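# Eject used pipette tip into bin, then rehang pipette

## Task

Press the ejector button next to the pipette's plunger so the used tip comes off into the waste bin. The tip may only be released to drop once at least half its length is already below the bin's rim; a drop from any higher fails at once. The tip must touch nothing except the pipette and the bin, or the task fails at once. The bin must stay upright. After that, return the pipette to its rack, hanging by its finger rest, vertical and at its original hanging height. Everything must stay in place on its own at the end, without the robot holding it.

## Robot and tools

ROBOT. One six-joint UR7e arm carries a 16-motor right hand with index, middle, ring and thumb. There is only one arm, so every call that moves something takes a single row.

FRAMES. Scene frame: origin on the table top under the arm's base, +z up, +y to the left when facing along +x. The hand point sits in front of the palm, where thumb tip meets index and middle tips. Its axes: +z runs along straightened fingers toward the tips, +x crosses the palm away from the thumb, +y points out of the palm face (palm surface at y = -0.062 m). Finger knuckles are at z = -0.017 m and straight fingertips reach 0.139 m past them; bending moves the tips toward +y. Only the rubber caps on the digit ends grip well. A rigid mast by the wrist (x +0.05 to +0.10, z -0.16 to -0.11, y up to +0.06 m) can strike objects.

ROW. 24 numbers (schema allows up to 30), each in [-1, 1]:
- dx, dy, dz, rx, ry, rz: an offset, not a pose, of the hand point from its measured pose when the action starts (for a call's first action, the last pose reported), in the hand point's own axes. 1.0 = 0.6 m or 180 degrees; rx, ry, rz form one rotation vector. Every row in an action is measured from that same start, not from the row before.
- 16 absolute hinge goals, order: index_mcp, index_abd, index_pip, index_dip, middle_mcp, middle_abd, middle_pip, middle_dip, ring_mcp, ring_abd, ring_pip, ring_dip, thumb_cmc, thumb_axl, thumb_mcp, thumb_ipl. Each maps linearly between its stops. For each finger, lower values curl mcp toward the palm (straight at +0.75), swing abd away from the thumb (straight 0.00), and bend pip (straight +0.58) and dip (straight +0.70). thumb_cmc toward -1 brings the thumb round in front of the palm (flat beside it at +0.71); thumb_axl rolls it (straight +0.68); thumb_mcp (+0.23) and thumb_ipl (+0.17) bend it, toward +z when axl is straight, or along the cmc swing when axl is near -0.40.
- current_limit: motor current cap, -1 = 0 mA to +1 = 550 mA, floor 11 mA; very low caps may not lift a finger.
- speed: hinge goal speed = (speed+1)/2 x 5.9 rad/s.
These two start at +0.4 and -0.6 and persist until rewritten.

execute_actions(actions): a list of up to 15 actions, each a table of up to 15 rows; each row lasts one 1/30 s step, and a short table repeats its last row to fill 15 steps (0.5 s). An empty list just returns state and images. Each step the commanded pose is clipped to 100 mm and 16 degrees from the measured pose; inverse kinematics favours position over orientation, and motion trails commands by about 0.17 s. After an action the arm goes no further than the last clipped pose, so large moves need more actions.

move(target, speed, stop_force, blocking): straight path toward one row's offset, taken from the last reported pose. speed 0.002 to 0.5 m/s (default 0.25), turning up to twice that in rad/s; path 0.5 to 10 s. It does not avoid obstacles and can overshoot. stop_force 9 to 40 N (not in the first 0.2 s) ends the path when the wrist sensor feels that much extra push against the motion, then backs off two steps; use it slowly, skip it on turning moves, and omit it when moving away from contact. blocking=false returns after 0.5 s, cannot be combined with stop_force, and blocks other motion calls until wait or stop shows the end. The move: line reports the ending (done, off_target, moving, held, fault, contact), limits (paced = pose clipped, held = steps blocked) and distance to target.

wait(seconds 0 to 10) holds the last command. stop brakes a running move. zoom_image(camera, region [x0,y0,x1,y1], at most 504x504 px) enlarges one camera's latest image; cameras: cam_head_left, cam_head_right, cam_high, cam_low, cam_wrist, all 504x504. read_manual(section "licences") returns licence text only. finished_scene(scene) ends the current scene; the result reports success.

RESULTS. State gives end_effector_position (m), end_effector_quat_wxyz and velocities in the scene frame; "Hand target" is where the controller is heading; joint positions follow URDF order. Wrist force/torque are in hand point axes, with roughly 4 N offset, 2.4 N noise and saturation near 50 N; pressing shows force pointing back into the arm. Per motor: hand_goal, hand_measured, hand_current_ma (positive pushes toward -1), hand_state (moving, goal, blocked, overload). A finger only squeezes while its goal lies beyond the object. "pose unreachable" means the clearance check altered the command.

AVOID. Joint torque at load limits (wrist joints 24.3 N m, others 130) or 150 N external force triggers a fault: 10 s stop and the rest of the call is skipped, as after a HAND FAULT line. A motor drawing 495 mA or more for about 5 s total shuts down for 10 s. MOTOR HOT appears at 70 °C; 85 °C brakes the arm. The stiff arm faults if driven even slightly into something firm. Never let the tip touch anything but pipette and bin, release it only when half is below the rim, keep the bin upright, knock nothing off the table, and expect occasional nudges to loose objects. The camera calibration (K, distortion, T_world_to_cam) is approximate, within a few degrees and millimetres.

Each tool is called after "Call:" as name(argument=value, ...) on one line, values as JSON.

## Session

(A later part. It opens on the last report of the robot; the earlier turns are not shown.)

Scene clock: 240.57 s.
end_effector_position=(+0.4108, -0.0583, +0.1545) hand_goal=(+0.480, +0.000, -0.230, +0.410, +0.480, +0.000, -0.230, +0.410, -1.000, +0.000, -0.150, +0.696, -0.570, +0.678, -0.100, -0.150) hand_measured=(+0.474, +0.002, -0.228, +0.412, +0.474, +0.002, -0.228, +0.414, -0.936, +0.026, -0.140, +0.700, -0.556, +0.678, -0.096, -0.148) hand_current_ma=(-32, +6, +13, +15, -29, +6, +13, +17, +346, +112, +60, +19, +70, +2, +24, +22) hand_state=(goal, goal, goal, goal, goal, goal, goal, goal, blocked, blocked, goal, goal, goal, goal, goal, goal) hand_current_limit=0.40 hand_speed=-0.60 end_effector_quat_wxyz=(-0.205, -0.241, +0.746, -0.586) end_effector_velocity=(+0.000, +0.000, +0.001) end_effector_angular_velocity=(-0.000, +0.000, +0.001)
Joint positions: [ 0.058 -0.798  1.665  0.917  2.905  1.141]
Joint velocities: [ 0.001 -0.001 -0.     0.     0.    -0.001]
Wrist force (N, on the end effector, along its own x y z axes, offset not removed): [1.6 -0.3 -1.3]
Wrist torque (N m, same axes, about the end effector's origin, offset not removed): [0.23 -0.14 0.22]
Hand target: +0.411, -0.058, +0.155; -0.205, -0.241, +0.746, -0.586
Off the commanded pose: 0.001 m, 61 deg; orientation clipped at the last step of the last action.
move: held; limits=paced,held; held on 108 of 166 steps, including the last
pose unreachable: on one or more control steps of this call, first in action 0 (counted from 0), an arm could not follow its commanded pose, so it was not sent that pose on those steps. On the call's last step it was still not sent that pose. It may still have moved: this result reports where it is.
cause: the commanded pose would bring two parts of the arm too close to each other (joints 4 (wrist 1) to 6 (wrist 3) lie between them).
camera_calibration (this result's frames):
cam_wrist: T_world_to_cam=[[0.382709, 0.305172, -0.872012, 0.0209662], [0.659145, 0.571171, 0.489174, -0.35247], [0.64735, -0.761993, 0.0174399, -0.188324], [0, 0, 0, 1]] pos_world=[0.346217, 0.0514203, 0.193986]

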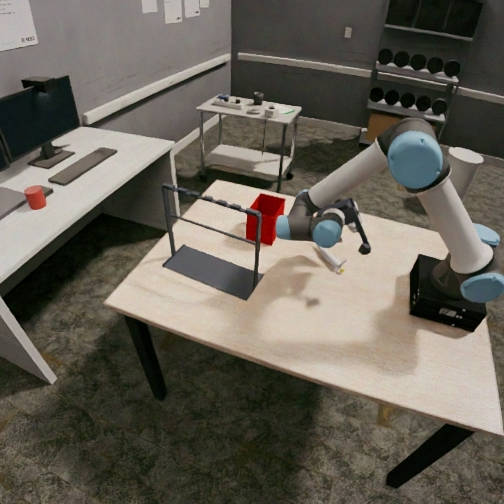

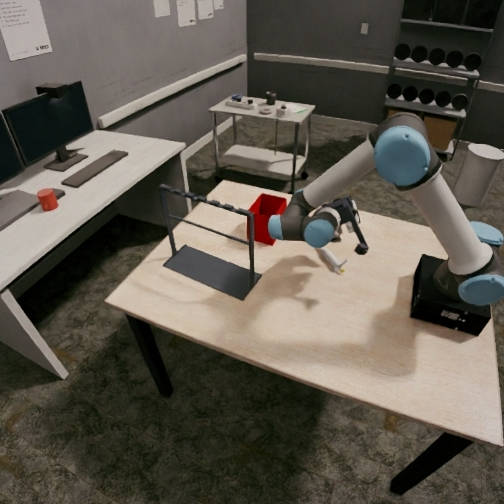

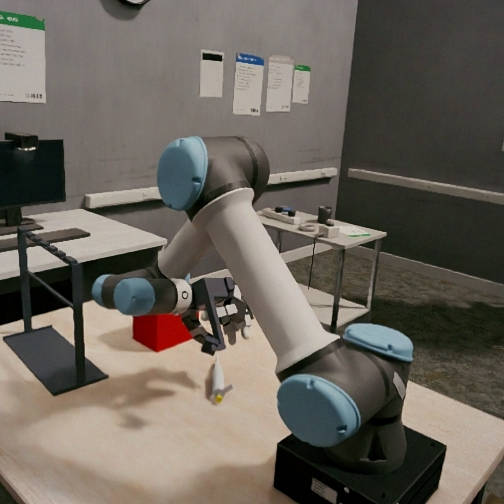

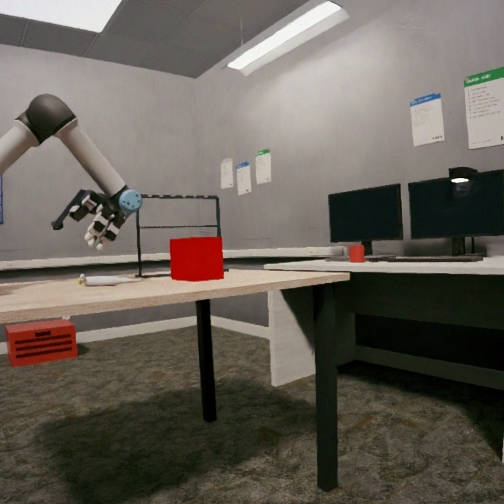

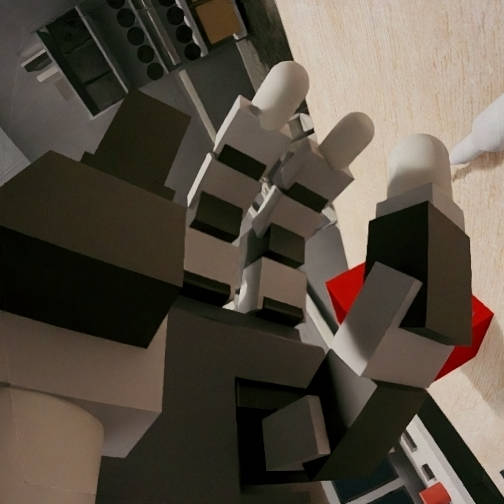

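Call:
move(target=[0,0,0,0,-0.467,-0.467,0.48,0,-0.23,0.41,0.48,0,-0.23,0.41,-0.9,0,-0.15,0.696,-0.57,0.678,-0.1,-0.15,0.4,-0.6], speed=0.3)

Call:
move(target=[0,0,0,0.5,0,0,0.48,0,-0.23,0.41,0.48,0,-0.23,0.41,-0.9,0,-0.15,0.696,-0.57,0.678,-0.1,-0.15,0.4,-0.6], speed=0.3)

Call:
move(target=[0,0,0,0,-0.5,0,0.48,0,-0.23,0.41,0.48,0,-0.23,0.41,-0.9,0,-0.15,0.696,-0.57,0.678,-0.1,-0.15,0.4,-0.6], speed=0.3)

Call:
move(target=[0,0,0,0,-0.5,0,0.48,0,-0.23,0.41,0.48,0,-0.23,0.41,-0.9,0,-0.15,0.696,-0.57,0.678,-0.1,-0.15,0.4,-0.6], speed=0.3)

Scene clock: 254.77 s.
end_effector_position=(+0.4112, -0.0581, +0.1547) hand_goal=(+0.480, +0.000, -0.230, +0.410, +0.480, +0.000, -0.230, +0.410, -0.900, +0.000, -0.150, +0.696, -0.570, +0.678, -0.100, -0.150) hand_measured=(+0.480, +0.002, -0.228, +0.412, +0.480, +0.002, -0.228, +0.414, -0.920, +0.026, -0.150, +0.696, -0.556, +0.678, -0.102, -0.148) hand_current_ma=(+5, +6, +13, +15, +4, +6, +13, +17, -103, +112, -4, +3, +70, +3, -8, +10) hand_state=(goal, goal, goal, goal, goal, goal, goal, goal, goal, blocked, goal, goal, goal, goal, goal, goal) hand_current_limit=0.40 hand_speed=-0.60 end_effector_quat_wxyz=(+0.170, +0.740, -0.594, +0.266) end_effector_velocity=(-0.000, -0.000, +0.000) end_effector_angular_velocity=(+0.122, +0.105, +0.161)
Joint positions: [-0.101 -1.026  1.668  0.611  2.139 -0.443]
Joint velocities: [-0.041 -0.02   0.001  0.037 -0.165 -0.188]
Wrist force (N, on the end effector, along its own x y z axes, offset not removed): [3.8 -0.9 1.7]
Wrist torque (N m, same axes, about the end effector's origin, offset not removed): [-0.09 -0.54 0.24]
Hand target: +0.411, -0.058, +0.155; +0.166, +0.748, -0.588, +0.259
Off the commanded pose: 0.000 m, 49 deg; orientation clipped at the last step of the last action.
move: moving (no rest 5 s after the path's end); limits=paced
camera_calibration (this result's frames):
cam_wrist: T_world_to_cam=[[-0.641682, 0.615431, -0.457699, 0.396088], [0.465144, 0.786759, 0.405772, -0.247702], [0.609824, 0.0474806, -0.791113, -0.000844129], [0, 0, 0, 1]] pos_world=[0.369895, -0.0488424, 0.281132]

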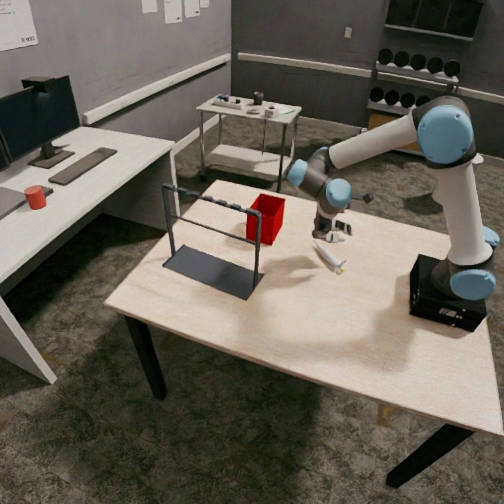

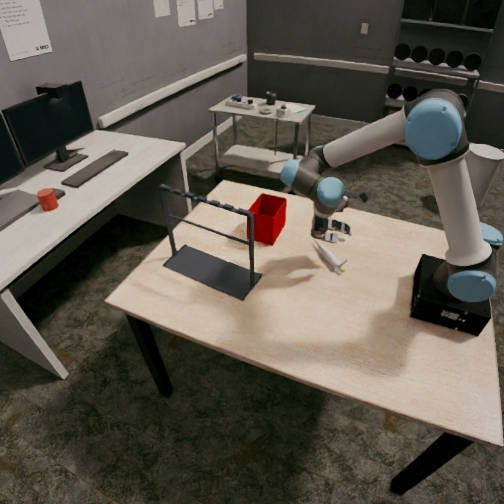

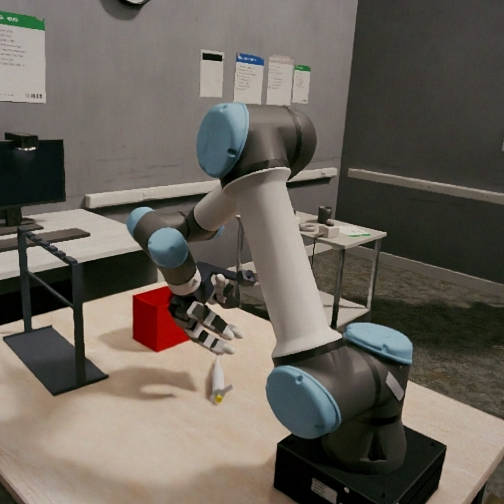

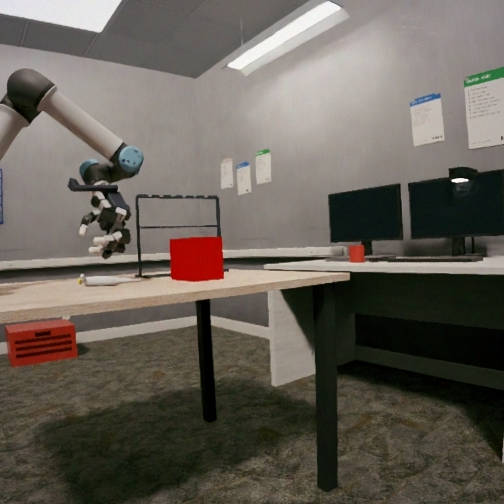

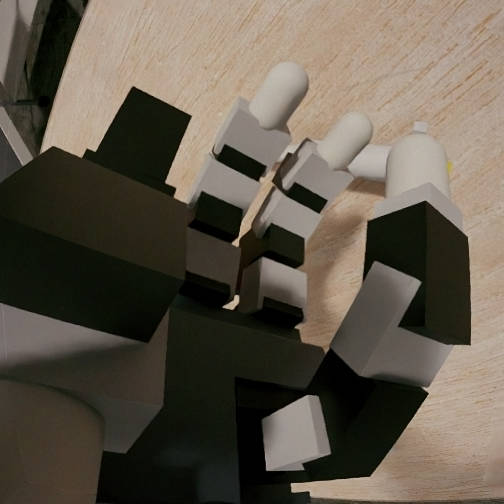

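Scene clock: 262.53 s.
end_effector_position=(+0.4106, -0.0575, +0.1554) hand_goal=(+0.480, +0.000, -0.230, +0.410, +0.480, +0.000, -0.230, +0.410, -0.900, +0.000, -0.150, +0.696, -0.570, +0.678, -0.100, -0.150) hand_measured=(+0.476, +0.002, -0.228, +0.412, +0.476, +0.002, -0.228, +0.414, -0.920, +0.026, -0.150, +0.696, -0.556, +0.678, -0.100, -0.148) hand_current_ma=(-25, +6, +13, +15, -22, +6, +13, +17, -103, +112, -4, +3, +70, +3, -1, +10) hand_state=(goal, goal, goal, goal, goal, goal, goal, goal, goal, blocked, goal, goal, goal, goal, goal, goal) hand_current_limit=0.40 hand_speed=-0.60 end_effector_quat_wxyz=(-0.295, +0.690, -0.313, +0.582) end_effector_velocity=(-0.000, -0.001, -0.001) end_effector_angular_velocity=(+0.022, -0.073, +0.072)
Joint positions: [-0.874 -1.724  2.652 -0.674  0.639 -0.881]
Joint velocities: [-0.138  0.014  0.052 -0.116 -0.222  0.027]
Wrist force (N, on the end effector, along its own x y z axes, offset not removed): [0.1 3.6 2.0]
Wrist torque (N m, same axes, about the end effector's origin, offset not removed): [0.12 -0.07 0.05]
Hand target: +0.411, -0.057, +0.155; -0.300, +0.689, -0.309, +0.583
Off the commanded pose: 0.001 m, 17 deg; orientation clipped at the last step of the last action.
move: moving (no rest 5 s after the path's end); limits=paced
camera_calibration (this result's frames):
cam_wrist: T_world_to_cam=[[-0.259256, 0.339678, -0.904104, 0.292175], [-0.654371, 0.62672, 0.423107, 0.199607], [0.710341, 0.701313, 0.0597946, -0.135907], [0, 0, 0, 1]] pos_world=[0.302906, -0.12903, 0.187828]

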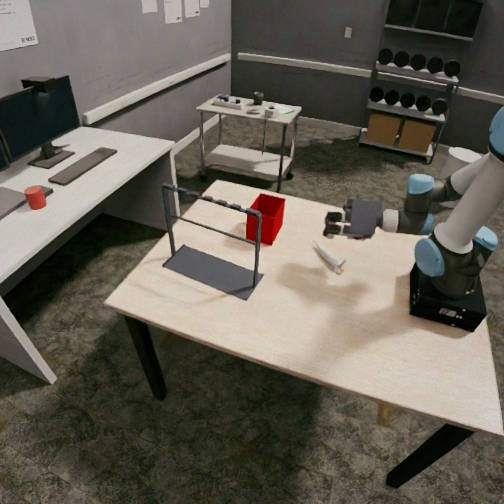

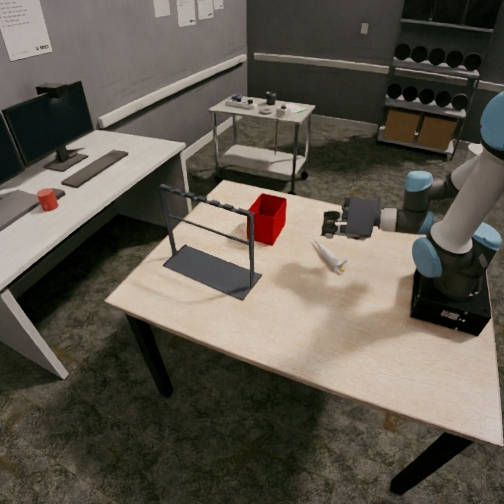

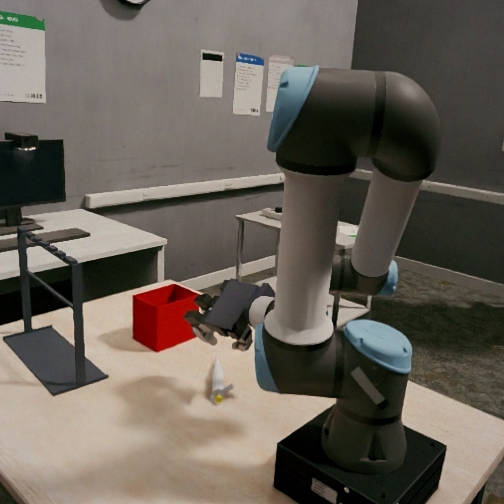

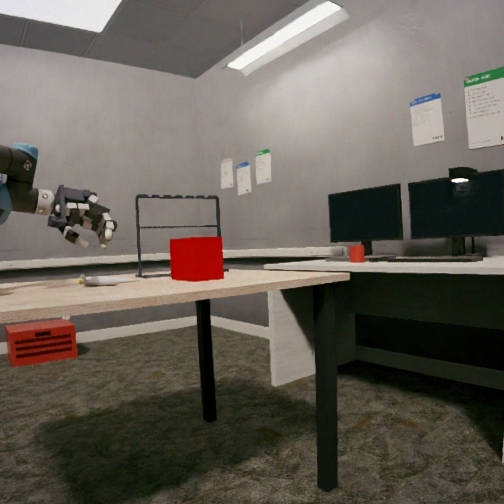

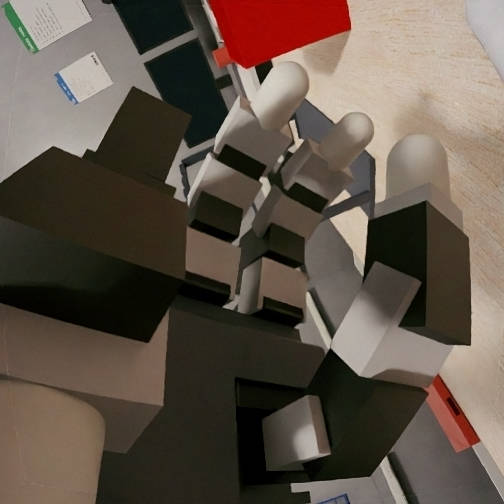

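Scene clock: 270.30 s.
end_effector_position=(+0.4107, -0.0572, +0.1557) hand_goal=(+0.480, +0.000, -0.230, +0.410, +0.480, +0.000, -0.230, +0.410, -0.900, +0.000, -0.150, +0.696, -0.570, +0.678, -0.100, -0.150) hand_measured=(+0.476, +0.002, -0.228, +0.412, +0.476, +0.002, -0.228, +0.414, -0.918, +0.026, -0.152, +0.696, -0.564, +0.678, -0.100, -0.148) hand_current_ma=(-25, +6, +13, +15, -23, +6, +13, +17, -94, +112, -10, -2, +29, +3, +0, +10) hand_state=(goal, goal, goal, goal, goal, goal, goal, goal, goal, blocked, goal, goal, goal, goal, goal, goal) hand_current_limit=0.40 hand_speed=-0.60 end_effector_quat_wxyz=(-0.382, +0.900, -0.145, +0.151) end_effector_velocity=(+0.000, -0.001, +0.000) end_effector_angular_velocity=(+0.025, +0.121, +0.159)
Joint positions: [-0.734 -1.091  1.915  0.997  0.754 -2.124]
Joint velocities: [ 0.051  0.099 -0.117  0.216  0.09  -0.129]
Wrist force (N, on the end effector, along its own x y z axes, offset not removed): [1.3 0.0 1.0]
Wrist torque (N m, same axes, about the end effector's origin, offset not removed): [0.03 -0.25 0.17]
Hand target: +0.411, -0.057, +0.156; -0.384, +0.902, -0.140, +0.140
Off the commanded pose: 0.000 m, 31 deg; orientation clipped at the last step of the last action.
move: moving (no rest 5 s after the path's end); limits=paced
camera_calibration (this result's frames):
cam_wrist: T_world_to_cam=[[-0.895569, -0.0841468, -0.436892, 0.456693], [-0.444328, 0.118436, 0.888001, 0.011588], [-0.0229786, 0.98939, -0.143456, 0.213067], [0, 0, 0, 1]] pos_world=[0.419045, -0.173749, 0.219801]

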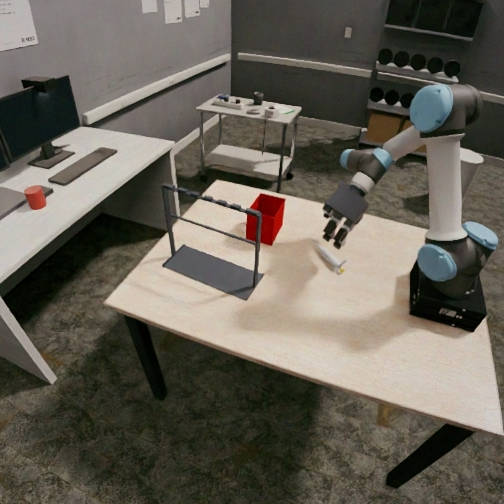

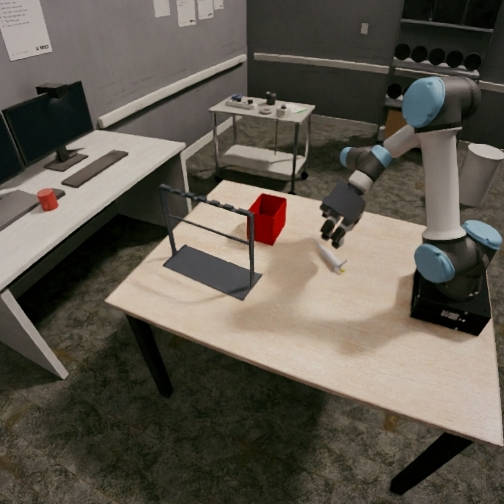

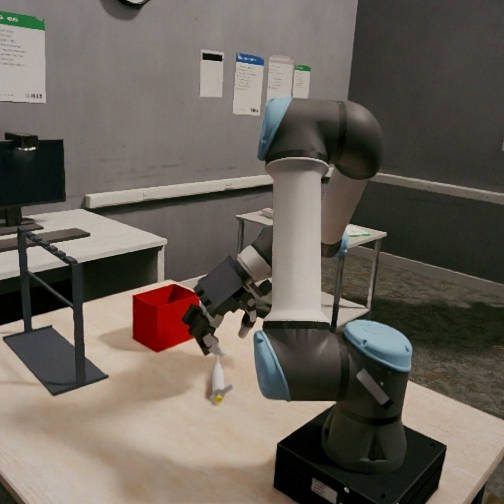

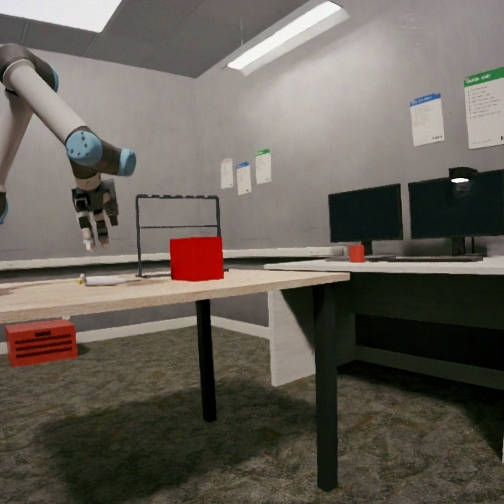

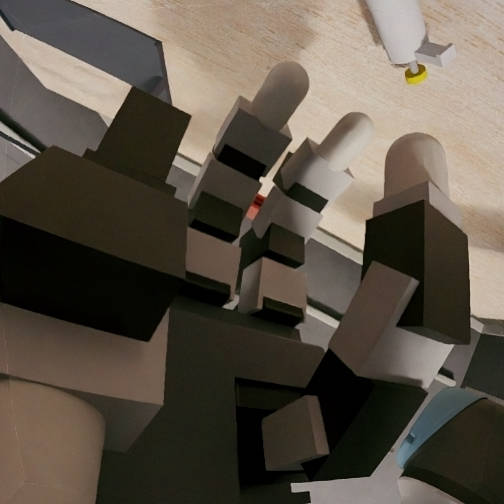

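Scene clock: 282.70 s.
end_effector_position=(+0.4114, -0.0573, +0.1561) hand_goal=(+0.480, +0.000, -0.230, +0.410, +0.480, +0.000, -0.230, +0.410, -0.900, +0.000, -0.150, +0.696, -0.570, +0.678, -0.100, -0.150) hand_measured=(+0.474, +0.000, -0.228, +0.412, +0.474, +0.000, -0.228, +0.414, -0.916, +0.026, -0.152, +0.696, -0.576, +0.678, -0.100, -0.148) hand_current_ma=(-31, -3, +9, +14, -28, -3, +10, +16, -89, +112, -13, -4, -32, -6, +3, +9) hand_state=(goal, goal, goal, goal, goal, goal, goal, goal, goal, blocked, goal, goal, goal, goal, goal, goal) hand_current_limit=0.40 hand_speed=-0.60 end_effector_quat_wxyz=(-0.390, +0.810, +0.115, -0.423) end_effector_velocity=(+0.000, +0.000, -0.000) end_effector_angular_velocity=(-0.001, -0.001, +0.001)
Joint positions: [-0.364 -0.511  1.306  1.997  1.373 -2.386]
Joint velocities: [ 0.001 -0.    -0.001 -0.    -0.     0.   ]
Wrist force (N, on the end effector, along its own x y z axes, offset not removed): [-0.5 4.1 0.5]
Wrist torque (N m, same axes, about the end effector's origin, offset not removed): [0.65 -0.11 -0.07]
Hand target: +0.411, -0.057, +0.156; -0.390, +0.810, +0.115, -0.423
Off the commanded pose: 0.001 m, 16 deg.
FORCE FAULT: contact force on the arm reached its limit, and the arm stopped for 10 seconds. The contact can be on any part of the arm, not only on its tool. That time counts as 20 of the actions that you can send in this scene. The arm's remaining commands of this call were not run. The arm holds still and accepts commands again. Move the arm away from the contact; if what it grips holds it there, let go first. Pushing or pulling that hard again can fault the arm again.
move: fault
camera_calibration (this result's frames):
cam_wrist: T_world_to_cam=[[-0.517429, -0.837598, 0.175204, 0.16323], [0.4343, -0.0806291, 0.897152, -0.362687], [-0.737327, 0.540304, 0.405489, 0.395681], [0, 0, 0, 1]] pos_world=[0.533721, -0.10631, 0.136343]

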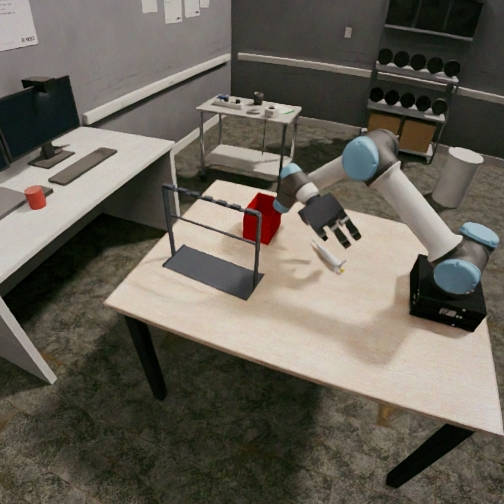

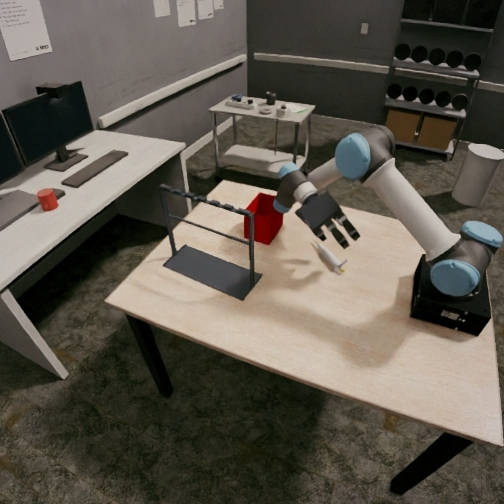

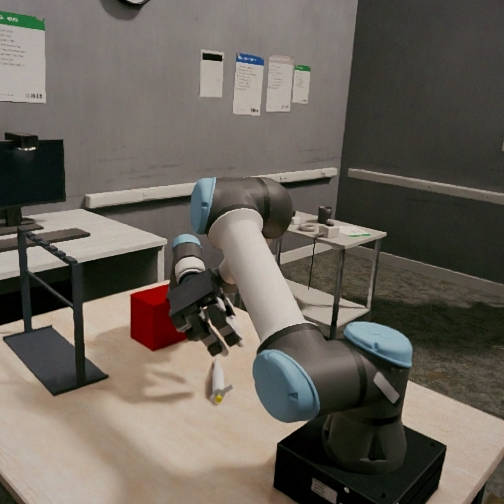

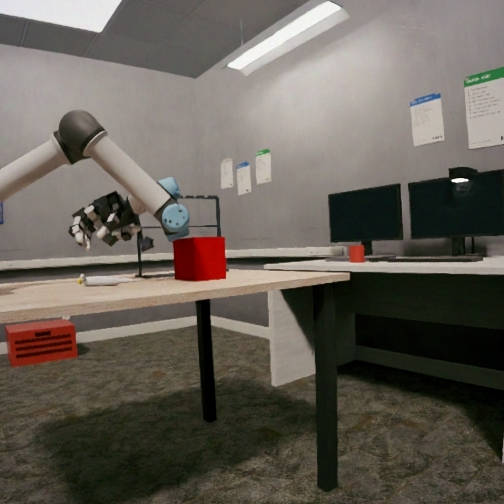

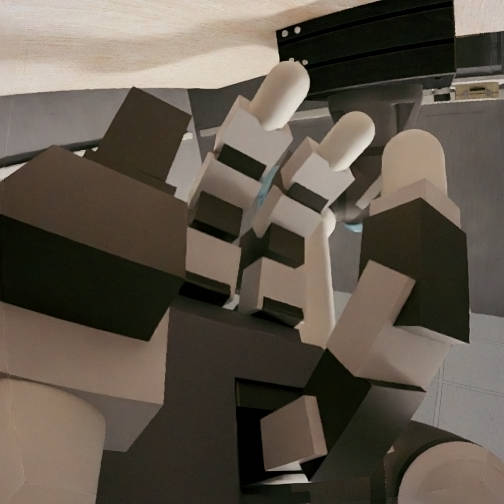

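Call:
move(target=[-0.099,-0.12,-0.056,0,0.45,0,0.48,0,-0.23,0.41,0.48,0,-0.23,0.41,-0.9,0,-0.15,0.696,-0.57,0.678,-0.1,-0.15,0.4,-0.6], speed=0.1)

Scene clock: 297.67 s.
end_effector_position=(+0.4109, -0.0579, +0.2553) hand_goal=(+0.480, +0.000, -0.230, +0.410, +0.480, +0.000, -0.230, +0.410, -0.900, +0.000, -0.150, +0.696, -0.570, +0.678, -0.100, -0.150) hand_measured=(+0.474, +0.000, -0.228, +0.412, +0.474, +0.000, -0.228, +0.414, -0.916, +0.026, -0.152, +0.696, -0.570, +0.678, -0.100, -0.148) hand_current_ma=(-31, -3, +9, +14, -28, -3, +10, +16, -89, +112, -14, -4, -3, -6, +3, +9) hand_state=(goal, goal, goal, goal, goal, goal, goal, goal, goal, blocked, goal, goal, goal, goal, goal, goal) hand_current_limit=0.40 hand_speed=-0.60 end_effector_quat_wxyz=(-0.373, +0.890, -0.166, +0.204) end_effector_velocity=(+0.000, +0.000, +0.001) end_effector_angular_velocity=(-0.002, -0.006, -0.004)
Joint positions: [-0.767 -1.313  1.893  1.125  0.701 -2.06 ]
Joint velocities: [-0.    -0.006  0.003 -0.007 -0.003  0.005]
Wrist force (N, on the end effector, along its own x y z axes, offset not removed): [0.9 -0.9 -0.6]
Wrist torque (N m, same axes, about the end effector's origin, offset not removed): [0.06 -0.24 -0.03]
Hand target: +0.411, -0.058, +0.255; -0.373, +0.890, -0.166, +0.204
Off the commanded pose: 0.000 m, 0 deg.
move: done
camera_calibration (this result's frames):
cam_wrist: T_world_to_cam=[[-0.861749, -0.0179057, -0.507019, 0.50822], [-0.502074, 0.173652, 0.847211, -0.0393329], [0.0728748, 0.984644, -0.158634, 0.192266], [0, 0, 0, 1]] pos_world=[0.404198, -0.173384, 0.3215]

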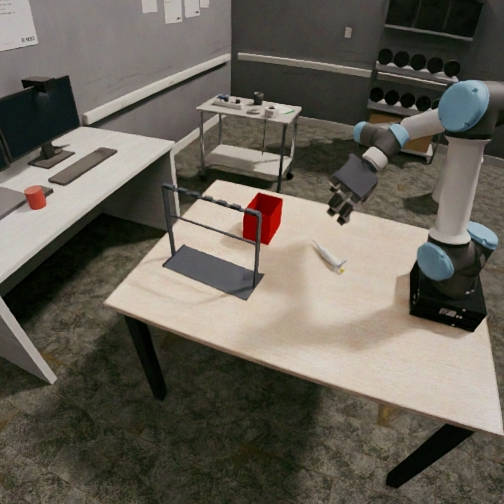

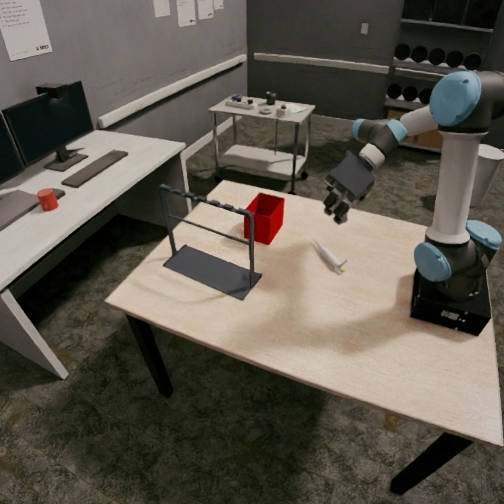

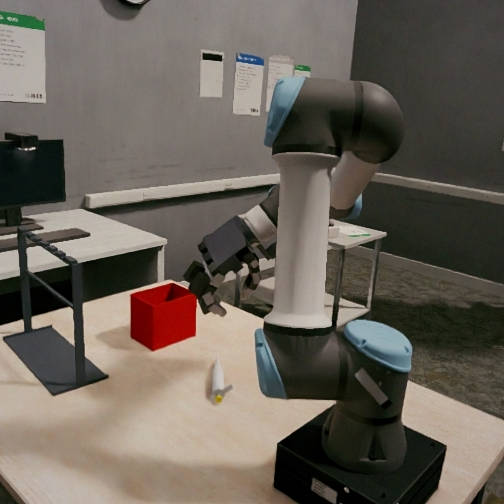

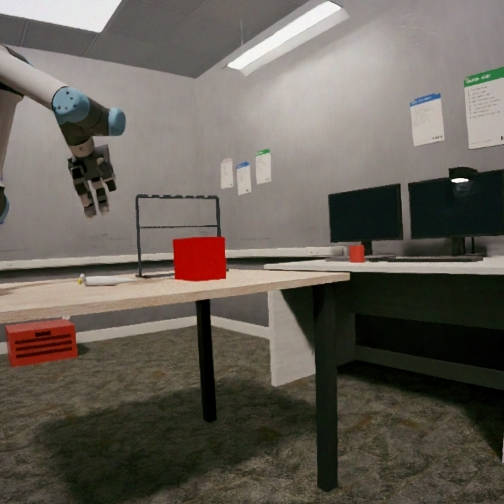

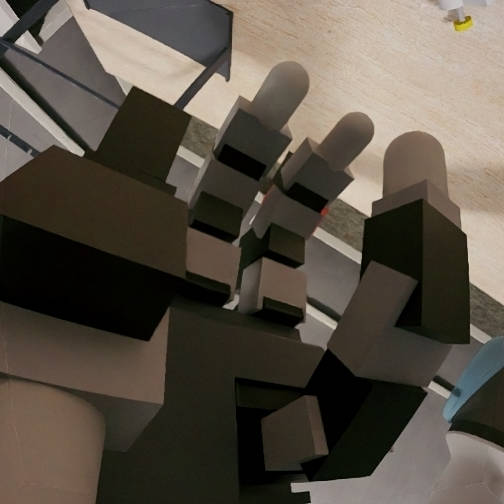

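Call:
move(target=[0,0,0,0.215,0.054,0.089,0.48,0,-0.23,0.41,0.48,0,-0.23,0.41,-0.9,0,-0.15,0.696,-0.57,0.678,-0.1,-0.15,0.4,-0.6], speed=0.1)

Scene clock: 304.93 s.
end_effector_position=(+0.4109, -0.0581, +0.2551) hand_goal=(+0.480, +0.000, -0.230, +0.410, +0.480, +0.000, -0.230, +0.410, -0.900, +0.000, -0.150, +0.696, -0.570, +0.678, -0.100, -0.150) hand_measured=(+0.472, +0.000, -0.228, +0.412, +0.472, +0.000, -0.228, +0.414, -0.916, +0.026, -0.152, +0.696, -0.570, +0.678, -0.098, -0.148) hand_current_ma=(-42, -3, +9, +14, -39, -3, +10, +16, -89, +112, -14, -4, -2, -6, +9, +9) hand_state=(goal, goal, goal, goal, goal, goal, goal, goal, goal, blocked, goal, goal, goal, goal, goal, goal) hand_current_limit=0.40 hand_speed=-0.60 end_effector_quat_wxyz=(+0.654, -0.666, +0.240, -0.267) end_effector_velocity=(-0.000, +0.000, -0.000) end_effector_angular_velocity=(+0.010, -0.005, -0.000)
Joint positions: [-1.072 -1.002  2.289  1.851  0.369 -3.179]
Joint velocities: [-0.003  0.005  0.007  0.016  0.002 -0.025]
Wrist force (N, on the end effector, along its own x y z axes, offset not removed): [-0.3 -4.9 3.1]
Wrist torque (N m, same axes, about the end effector's origin, offset not removed): [-0.82 -0.12 -0.04]
Hand target: +0.411, -0.058, +0.255; +0.655, -0.665, +0.240, -0.267
Off the commanded pose: 0.000 m, 0 deg.
move: done
camera_calibration (this result's frames):
cam_wrist: T_world_to_cam=[[-0.691037, 0.478098, -0.542116, 0.47577], [-0.705374, -0.282263, 0.650211, 0.0682013], [0.157846, 0.831715, 0.532292, -0.0276057], [0, 0, 0, 1]] pos_world=[0.381239, -0.185254, 0.228272]

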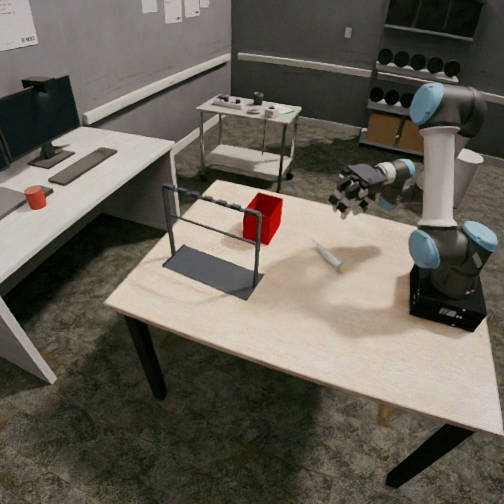

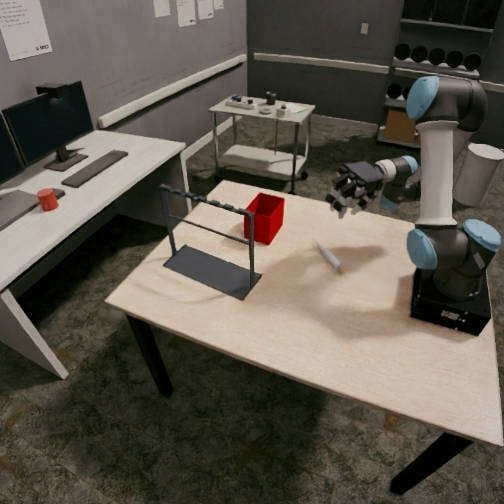

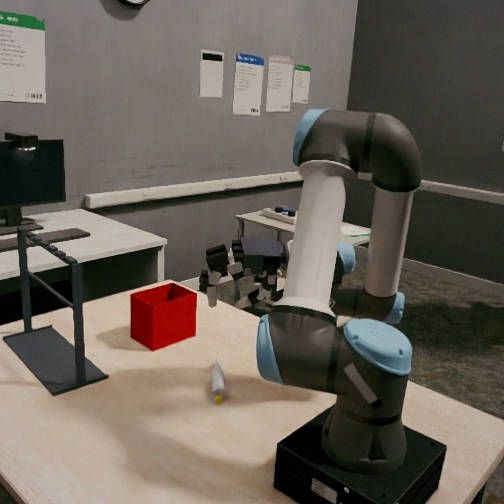

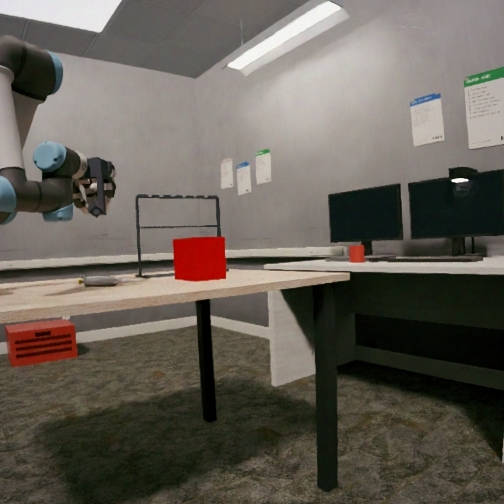

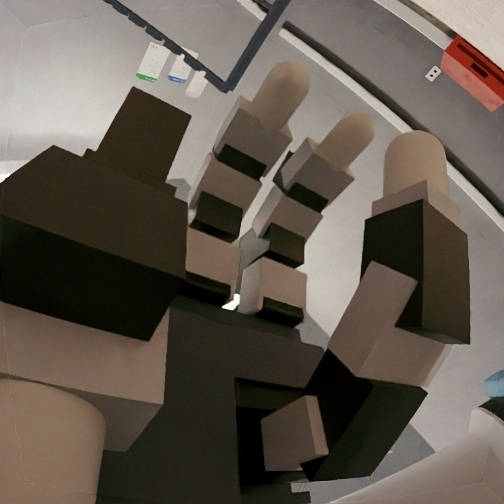

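Call:
zoom_image(camera="cam_high", region=[190, 350, 250, 410])

Call:
zoom_image(camera="cam_head_left", region=[300, 230, 360, 285])

Call:
zoom_image(camera="cam_low", region=[65, 260, 135, 295])

Region (190, 350, 250, 410) of cam_high's 504x504 image, scaled by 8.400, with more detail than that image has.

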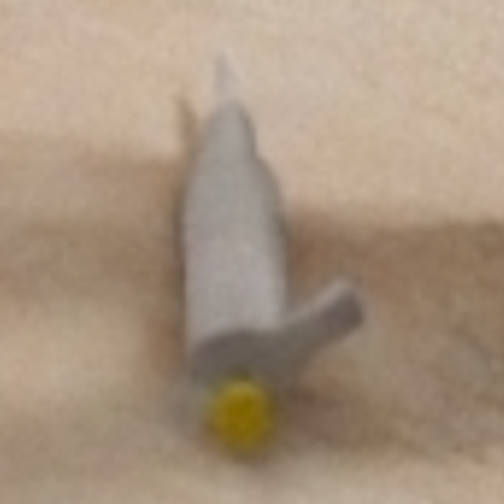

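Region (300, 230, 360, 285) of cam_head_left's 504x504 image, scaled by 8.400, with more detail than that image has; it fills the top 462 rows of this view, and the rest is white.

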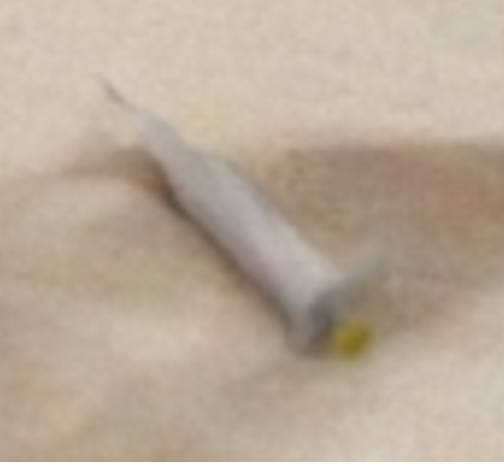

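Region (65, 260, 135, 295) of cam_low's 504x504 image, scaled by 7.200, with more detail than that image has.

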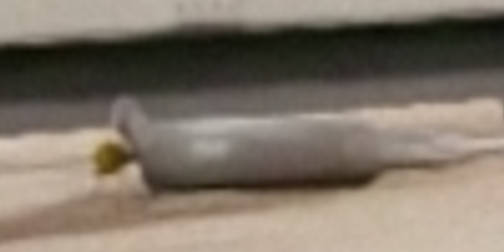

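Call:
move(target=[0,0,0,-0.5,0,0,0.48,0,-0.23,0.41,0.48,0,-0.23,0.41,-0.9,0,-0.15,0.696,-0.57,0.678,-0.1,-0.15,0.4,-0.6], speed=0.1)

Scene clock: 318.83 s.
end_effector_position=(+0.4110, -0.0577, +0.2553) hand_goal=(+0.480, +0.000, -0.230, +0.410, +0.480, +0.000, -0.230, +0.410, -0.900, +0.000, -0.150, +0.696, -0.570, +0.678, -0.100, -0.150) hand_measured=(+0.482, +0.000, -0.228, +0.412, +0.482, +0.000, -0.228, +0.414, -0.916, +0.026, -0.152, +0.696, -0.570, +0.678, -0.102, -0.148) hand_current_ma=(+15, -3, +9, +14, +14, -3, +10, +16, -89, +112, -14, -4, -2, -6, -16, +8) hand_state=(goal, goal, goal, goal, goal, goal, goal, goal, goal, blocked, goal, goal, goal, goal, goal, goal) hand_current_limit=0.40 hand_speed=-0.60 end_effector_quat_wxyz=(+0.008, +0.933, -0.359, +0.020) end_effector_velocity=(+0.000, -0.000, +0.000) end_effector_angular_velocity=(-0.005, +0.004, -0.001)
Joint positions: [-0.259 -1.093  1.48   1.146  1.59  -1.126]
Joint velocities: [ 0.003  0.003 -0.003  0.002  0.006  0.004]
Wrist force (N, on the end effector, along its own x y z axes, offset not removed): [2.7 -2.6 -0.3]
Wrist torque (N m, same axes, about the end effector's origin, offset not removed): [-0.02 -0.47 -0.07]
Hand target: +0.411, -0.058, +0.255; +0.009, +0.933, -0.359, +0.020
Off the commanded pose: 0.000 m, 0 deg.
move: done
camera_calibration (this result's frames):
cam_wrist: T_world_to_cam=[[-0.977264, 0.200261, 0.069651, 0.421059], [0.194804, 0.718359, 0.667841, -0.248476], [0.0837084, 0.666225, -0.741037, 0.317924], [0, 0, 0, 1]] pos_world=[0.433277, -0.117636, 0.372209]

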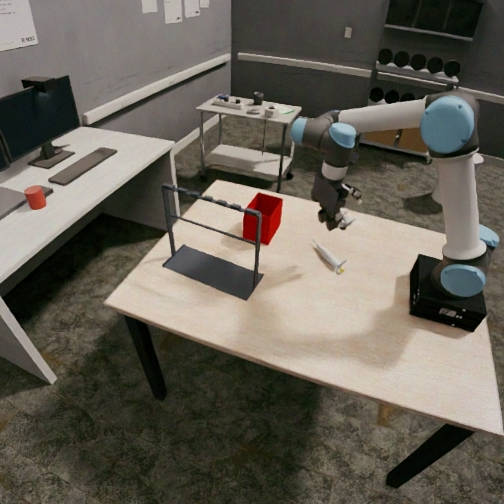

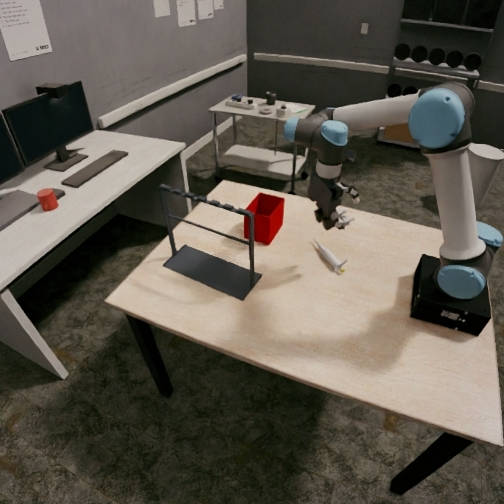

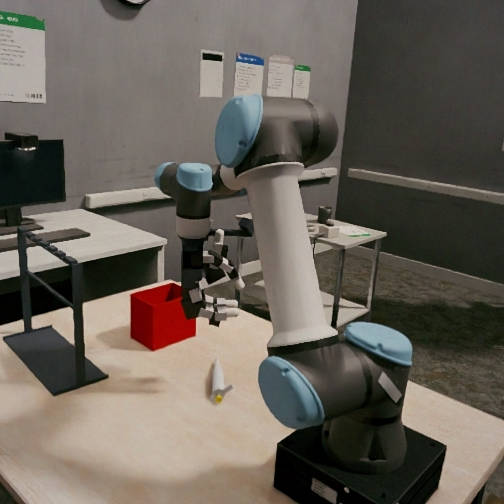

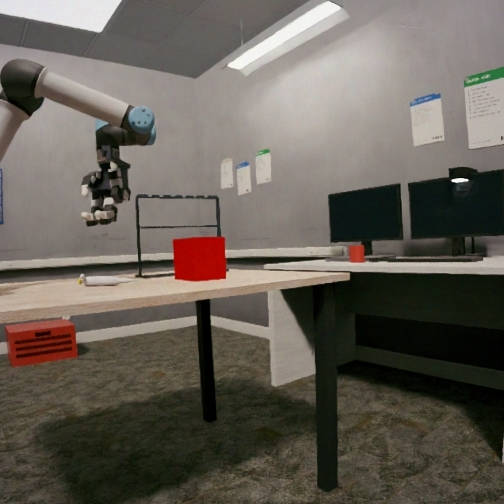

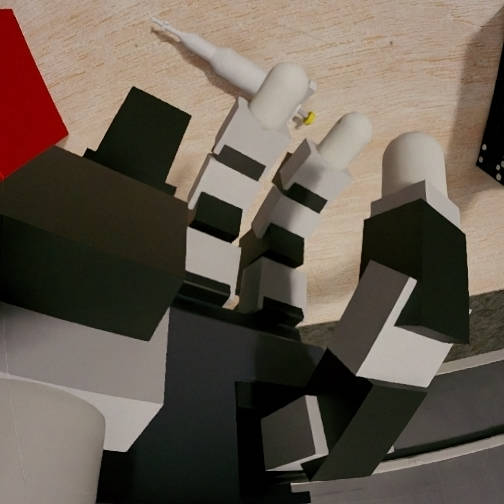

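Call:
execute_actions(actions=[])

Scene clock: 326.03 s.
end_effector_position=(+0.4110, -0.0577, +0.2553) hand_goal=(+0.480, +0.000, -0.230, +0.410, +0.480, +0.000, -0.230, +0.410, -0.900, +0.000, -0.150, +0.696, -0.570, +0.678, -0.100, -0.150) hand_measured=(+0.482, +0.000, -0.228, +0.412, +0.482, +0.000, -0.228, +0.414, -0.916, +0.026, -0.152, +0.696, -0.570, +0.678, -0.102, -0.148) hand_current_ma=(+15, -3, +9, +14, +14, -3, +10, +16, -89, +112, -14, -4, -2, -6, -16, +8) hand_state=(goal, goal, goal, goal, goal, goal, goal, goal, goal, blocked, goal, goal, goal, goal, goal, goal) hand_current_limit=0.40 hand_speed=-0.60 end_effector_quat_wxyz=(+0.009, +0.933, -0.359, +0.020) end_effector_velocity=(+0.000, -0.000, -0.000) end_effector_angular_velocity=(-0.000, +0.000, +0.000)
Joint positions: [-0.259 -1.093  1.48   1.146  1.591 -1.126]
Joint velocities: [-0.  0.  0. -0.  0. -0.]
Wrist force (N, on the end effector, along its own x y z axes, offset not removed): [3.2 3.3 -0.5]
Wrist torque (N m, same axes, about the end effector's origin, offset not removed): [0.52 -0.48 0.20]
Hand target: +0.411, -0.058, +0.255; +0.009, +0.933, -0.359, +0.020
Off the commanded pose: 0.000 m, 0 deg.
camera_calibration (this result's frames):
cam_wrist: T_world_to_cam=[[-0.977224, 0.200338, 0.0699842, 0.420962], [0.195125, 0.718638, 0.667447, -0.248489], [0.0834216, 0.665901, -0.741361, 0.318102], [0, 0, 0, 1]] pos_world=[0.433324, -0.117586, 0.372221]

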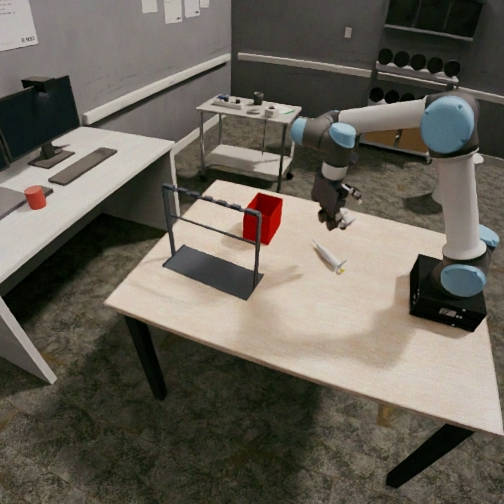

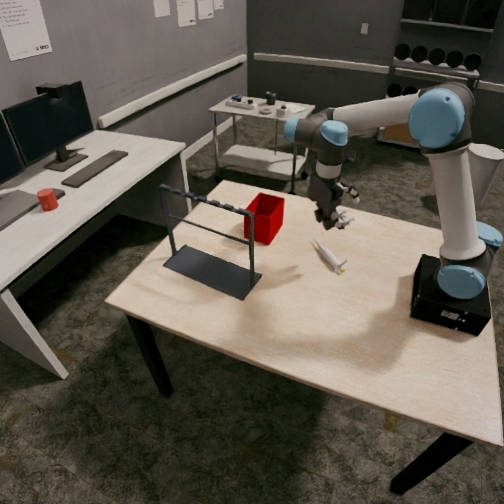

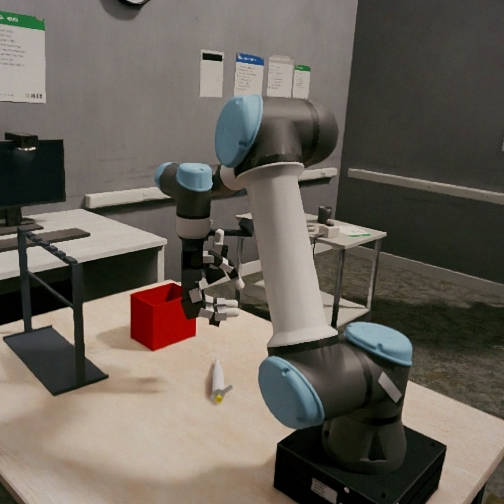

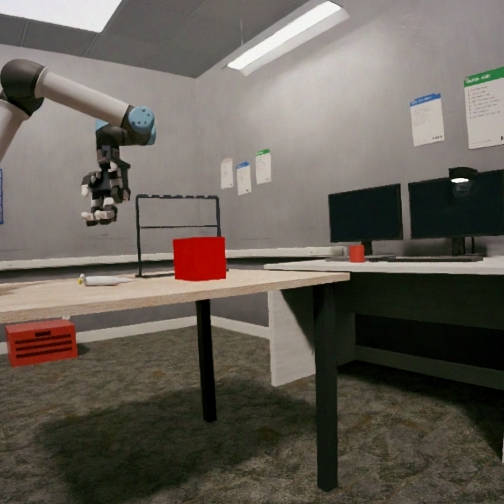

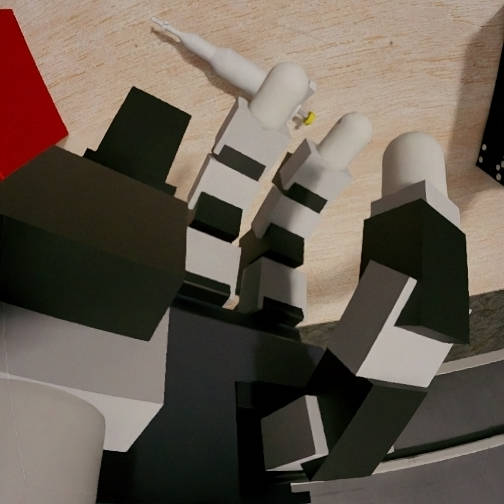

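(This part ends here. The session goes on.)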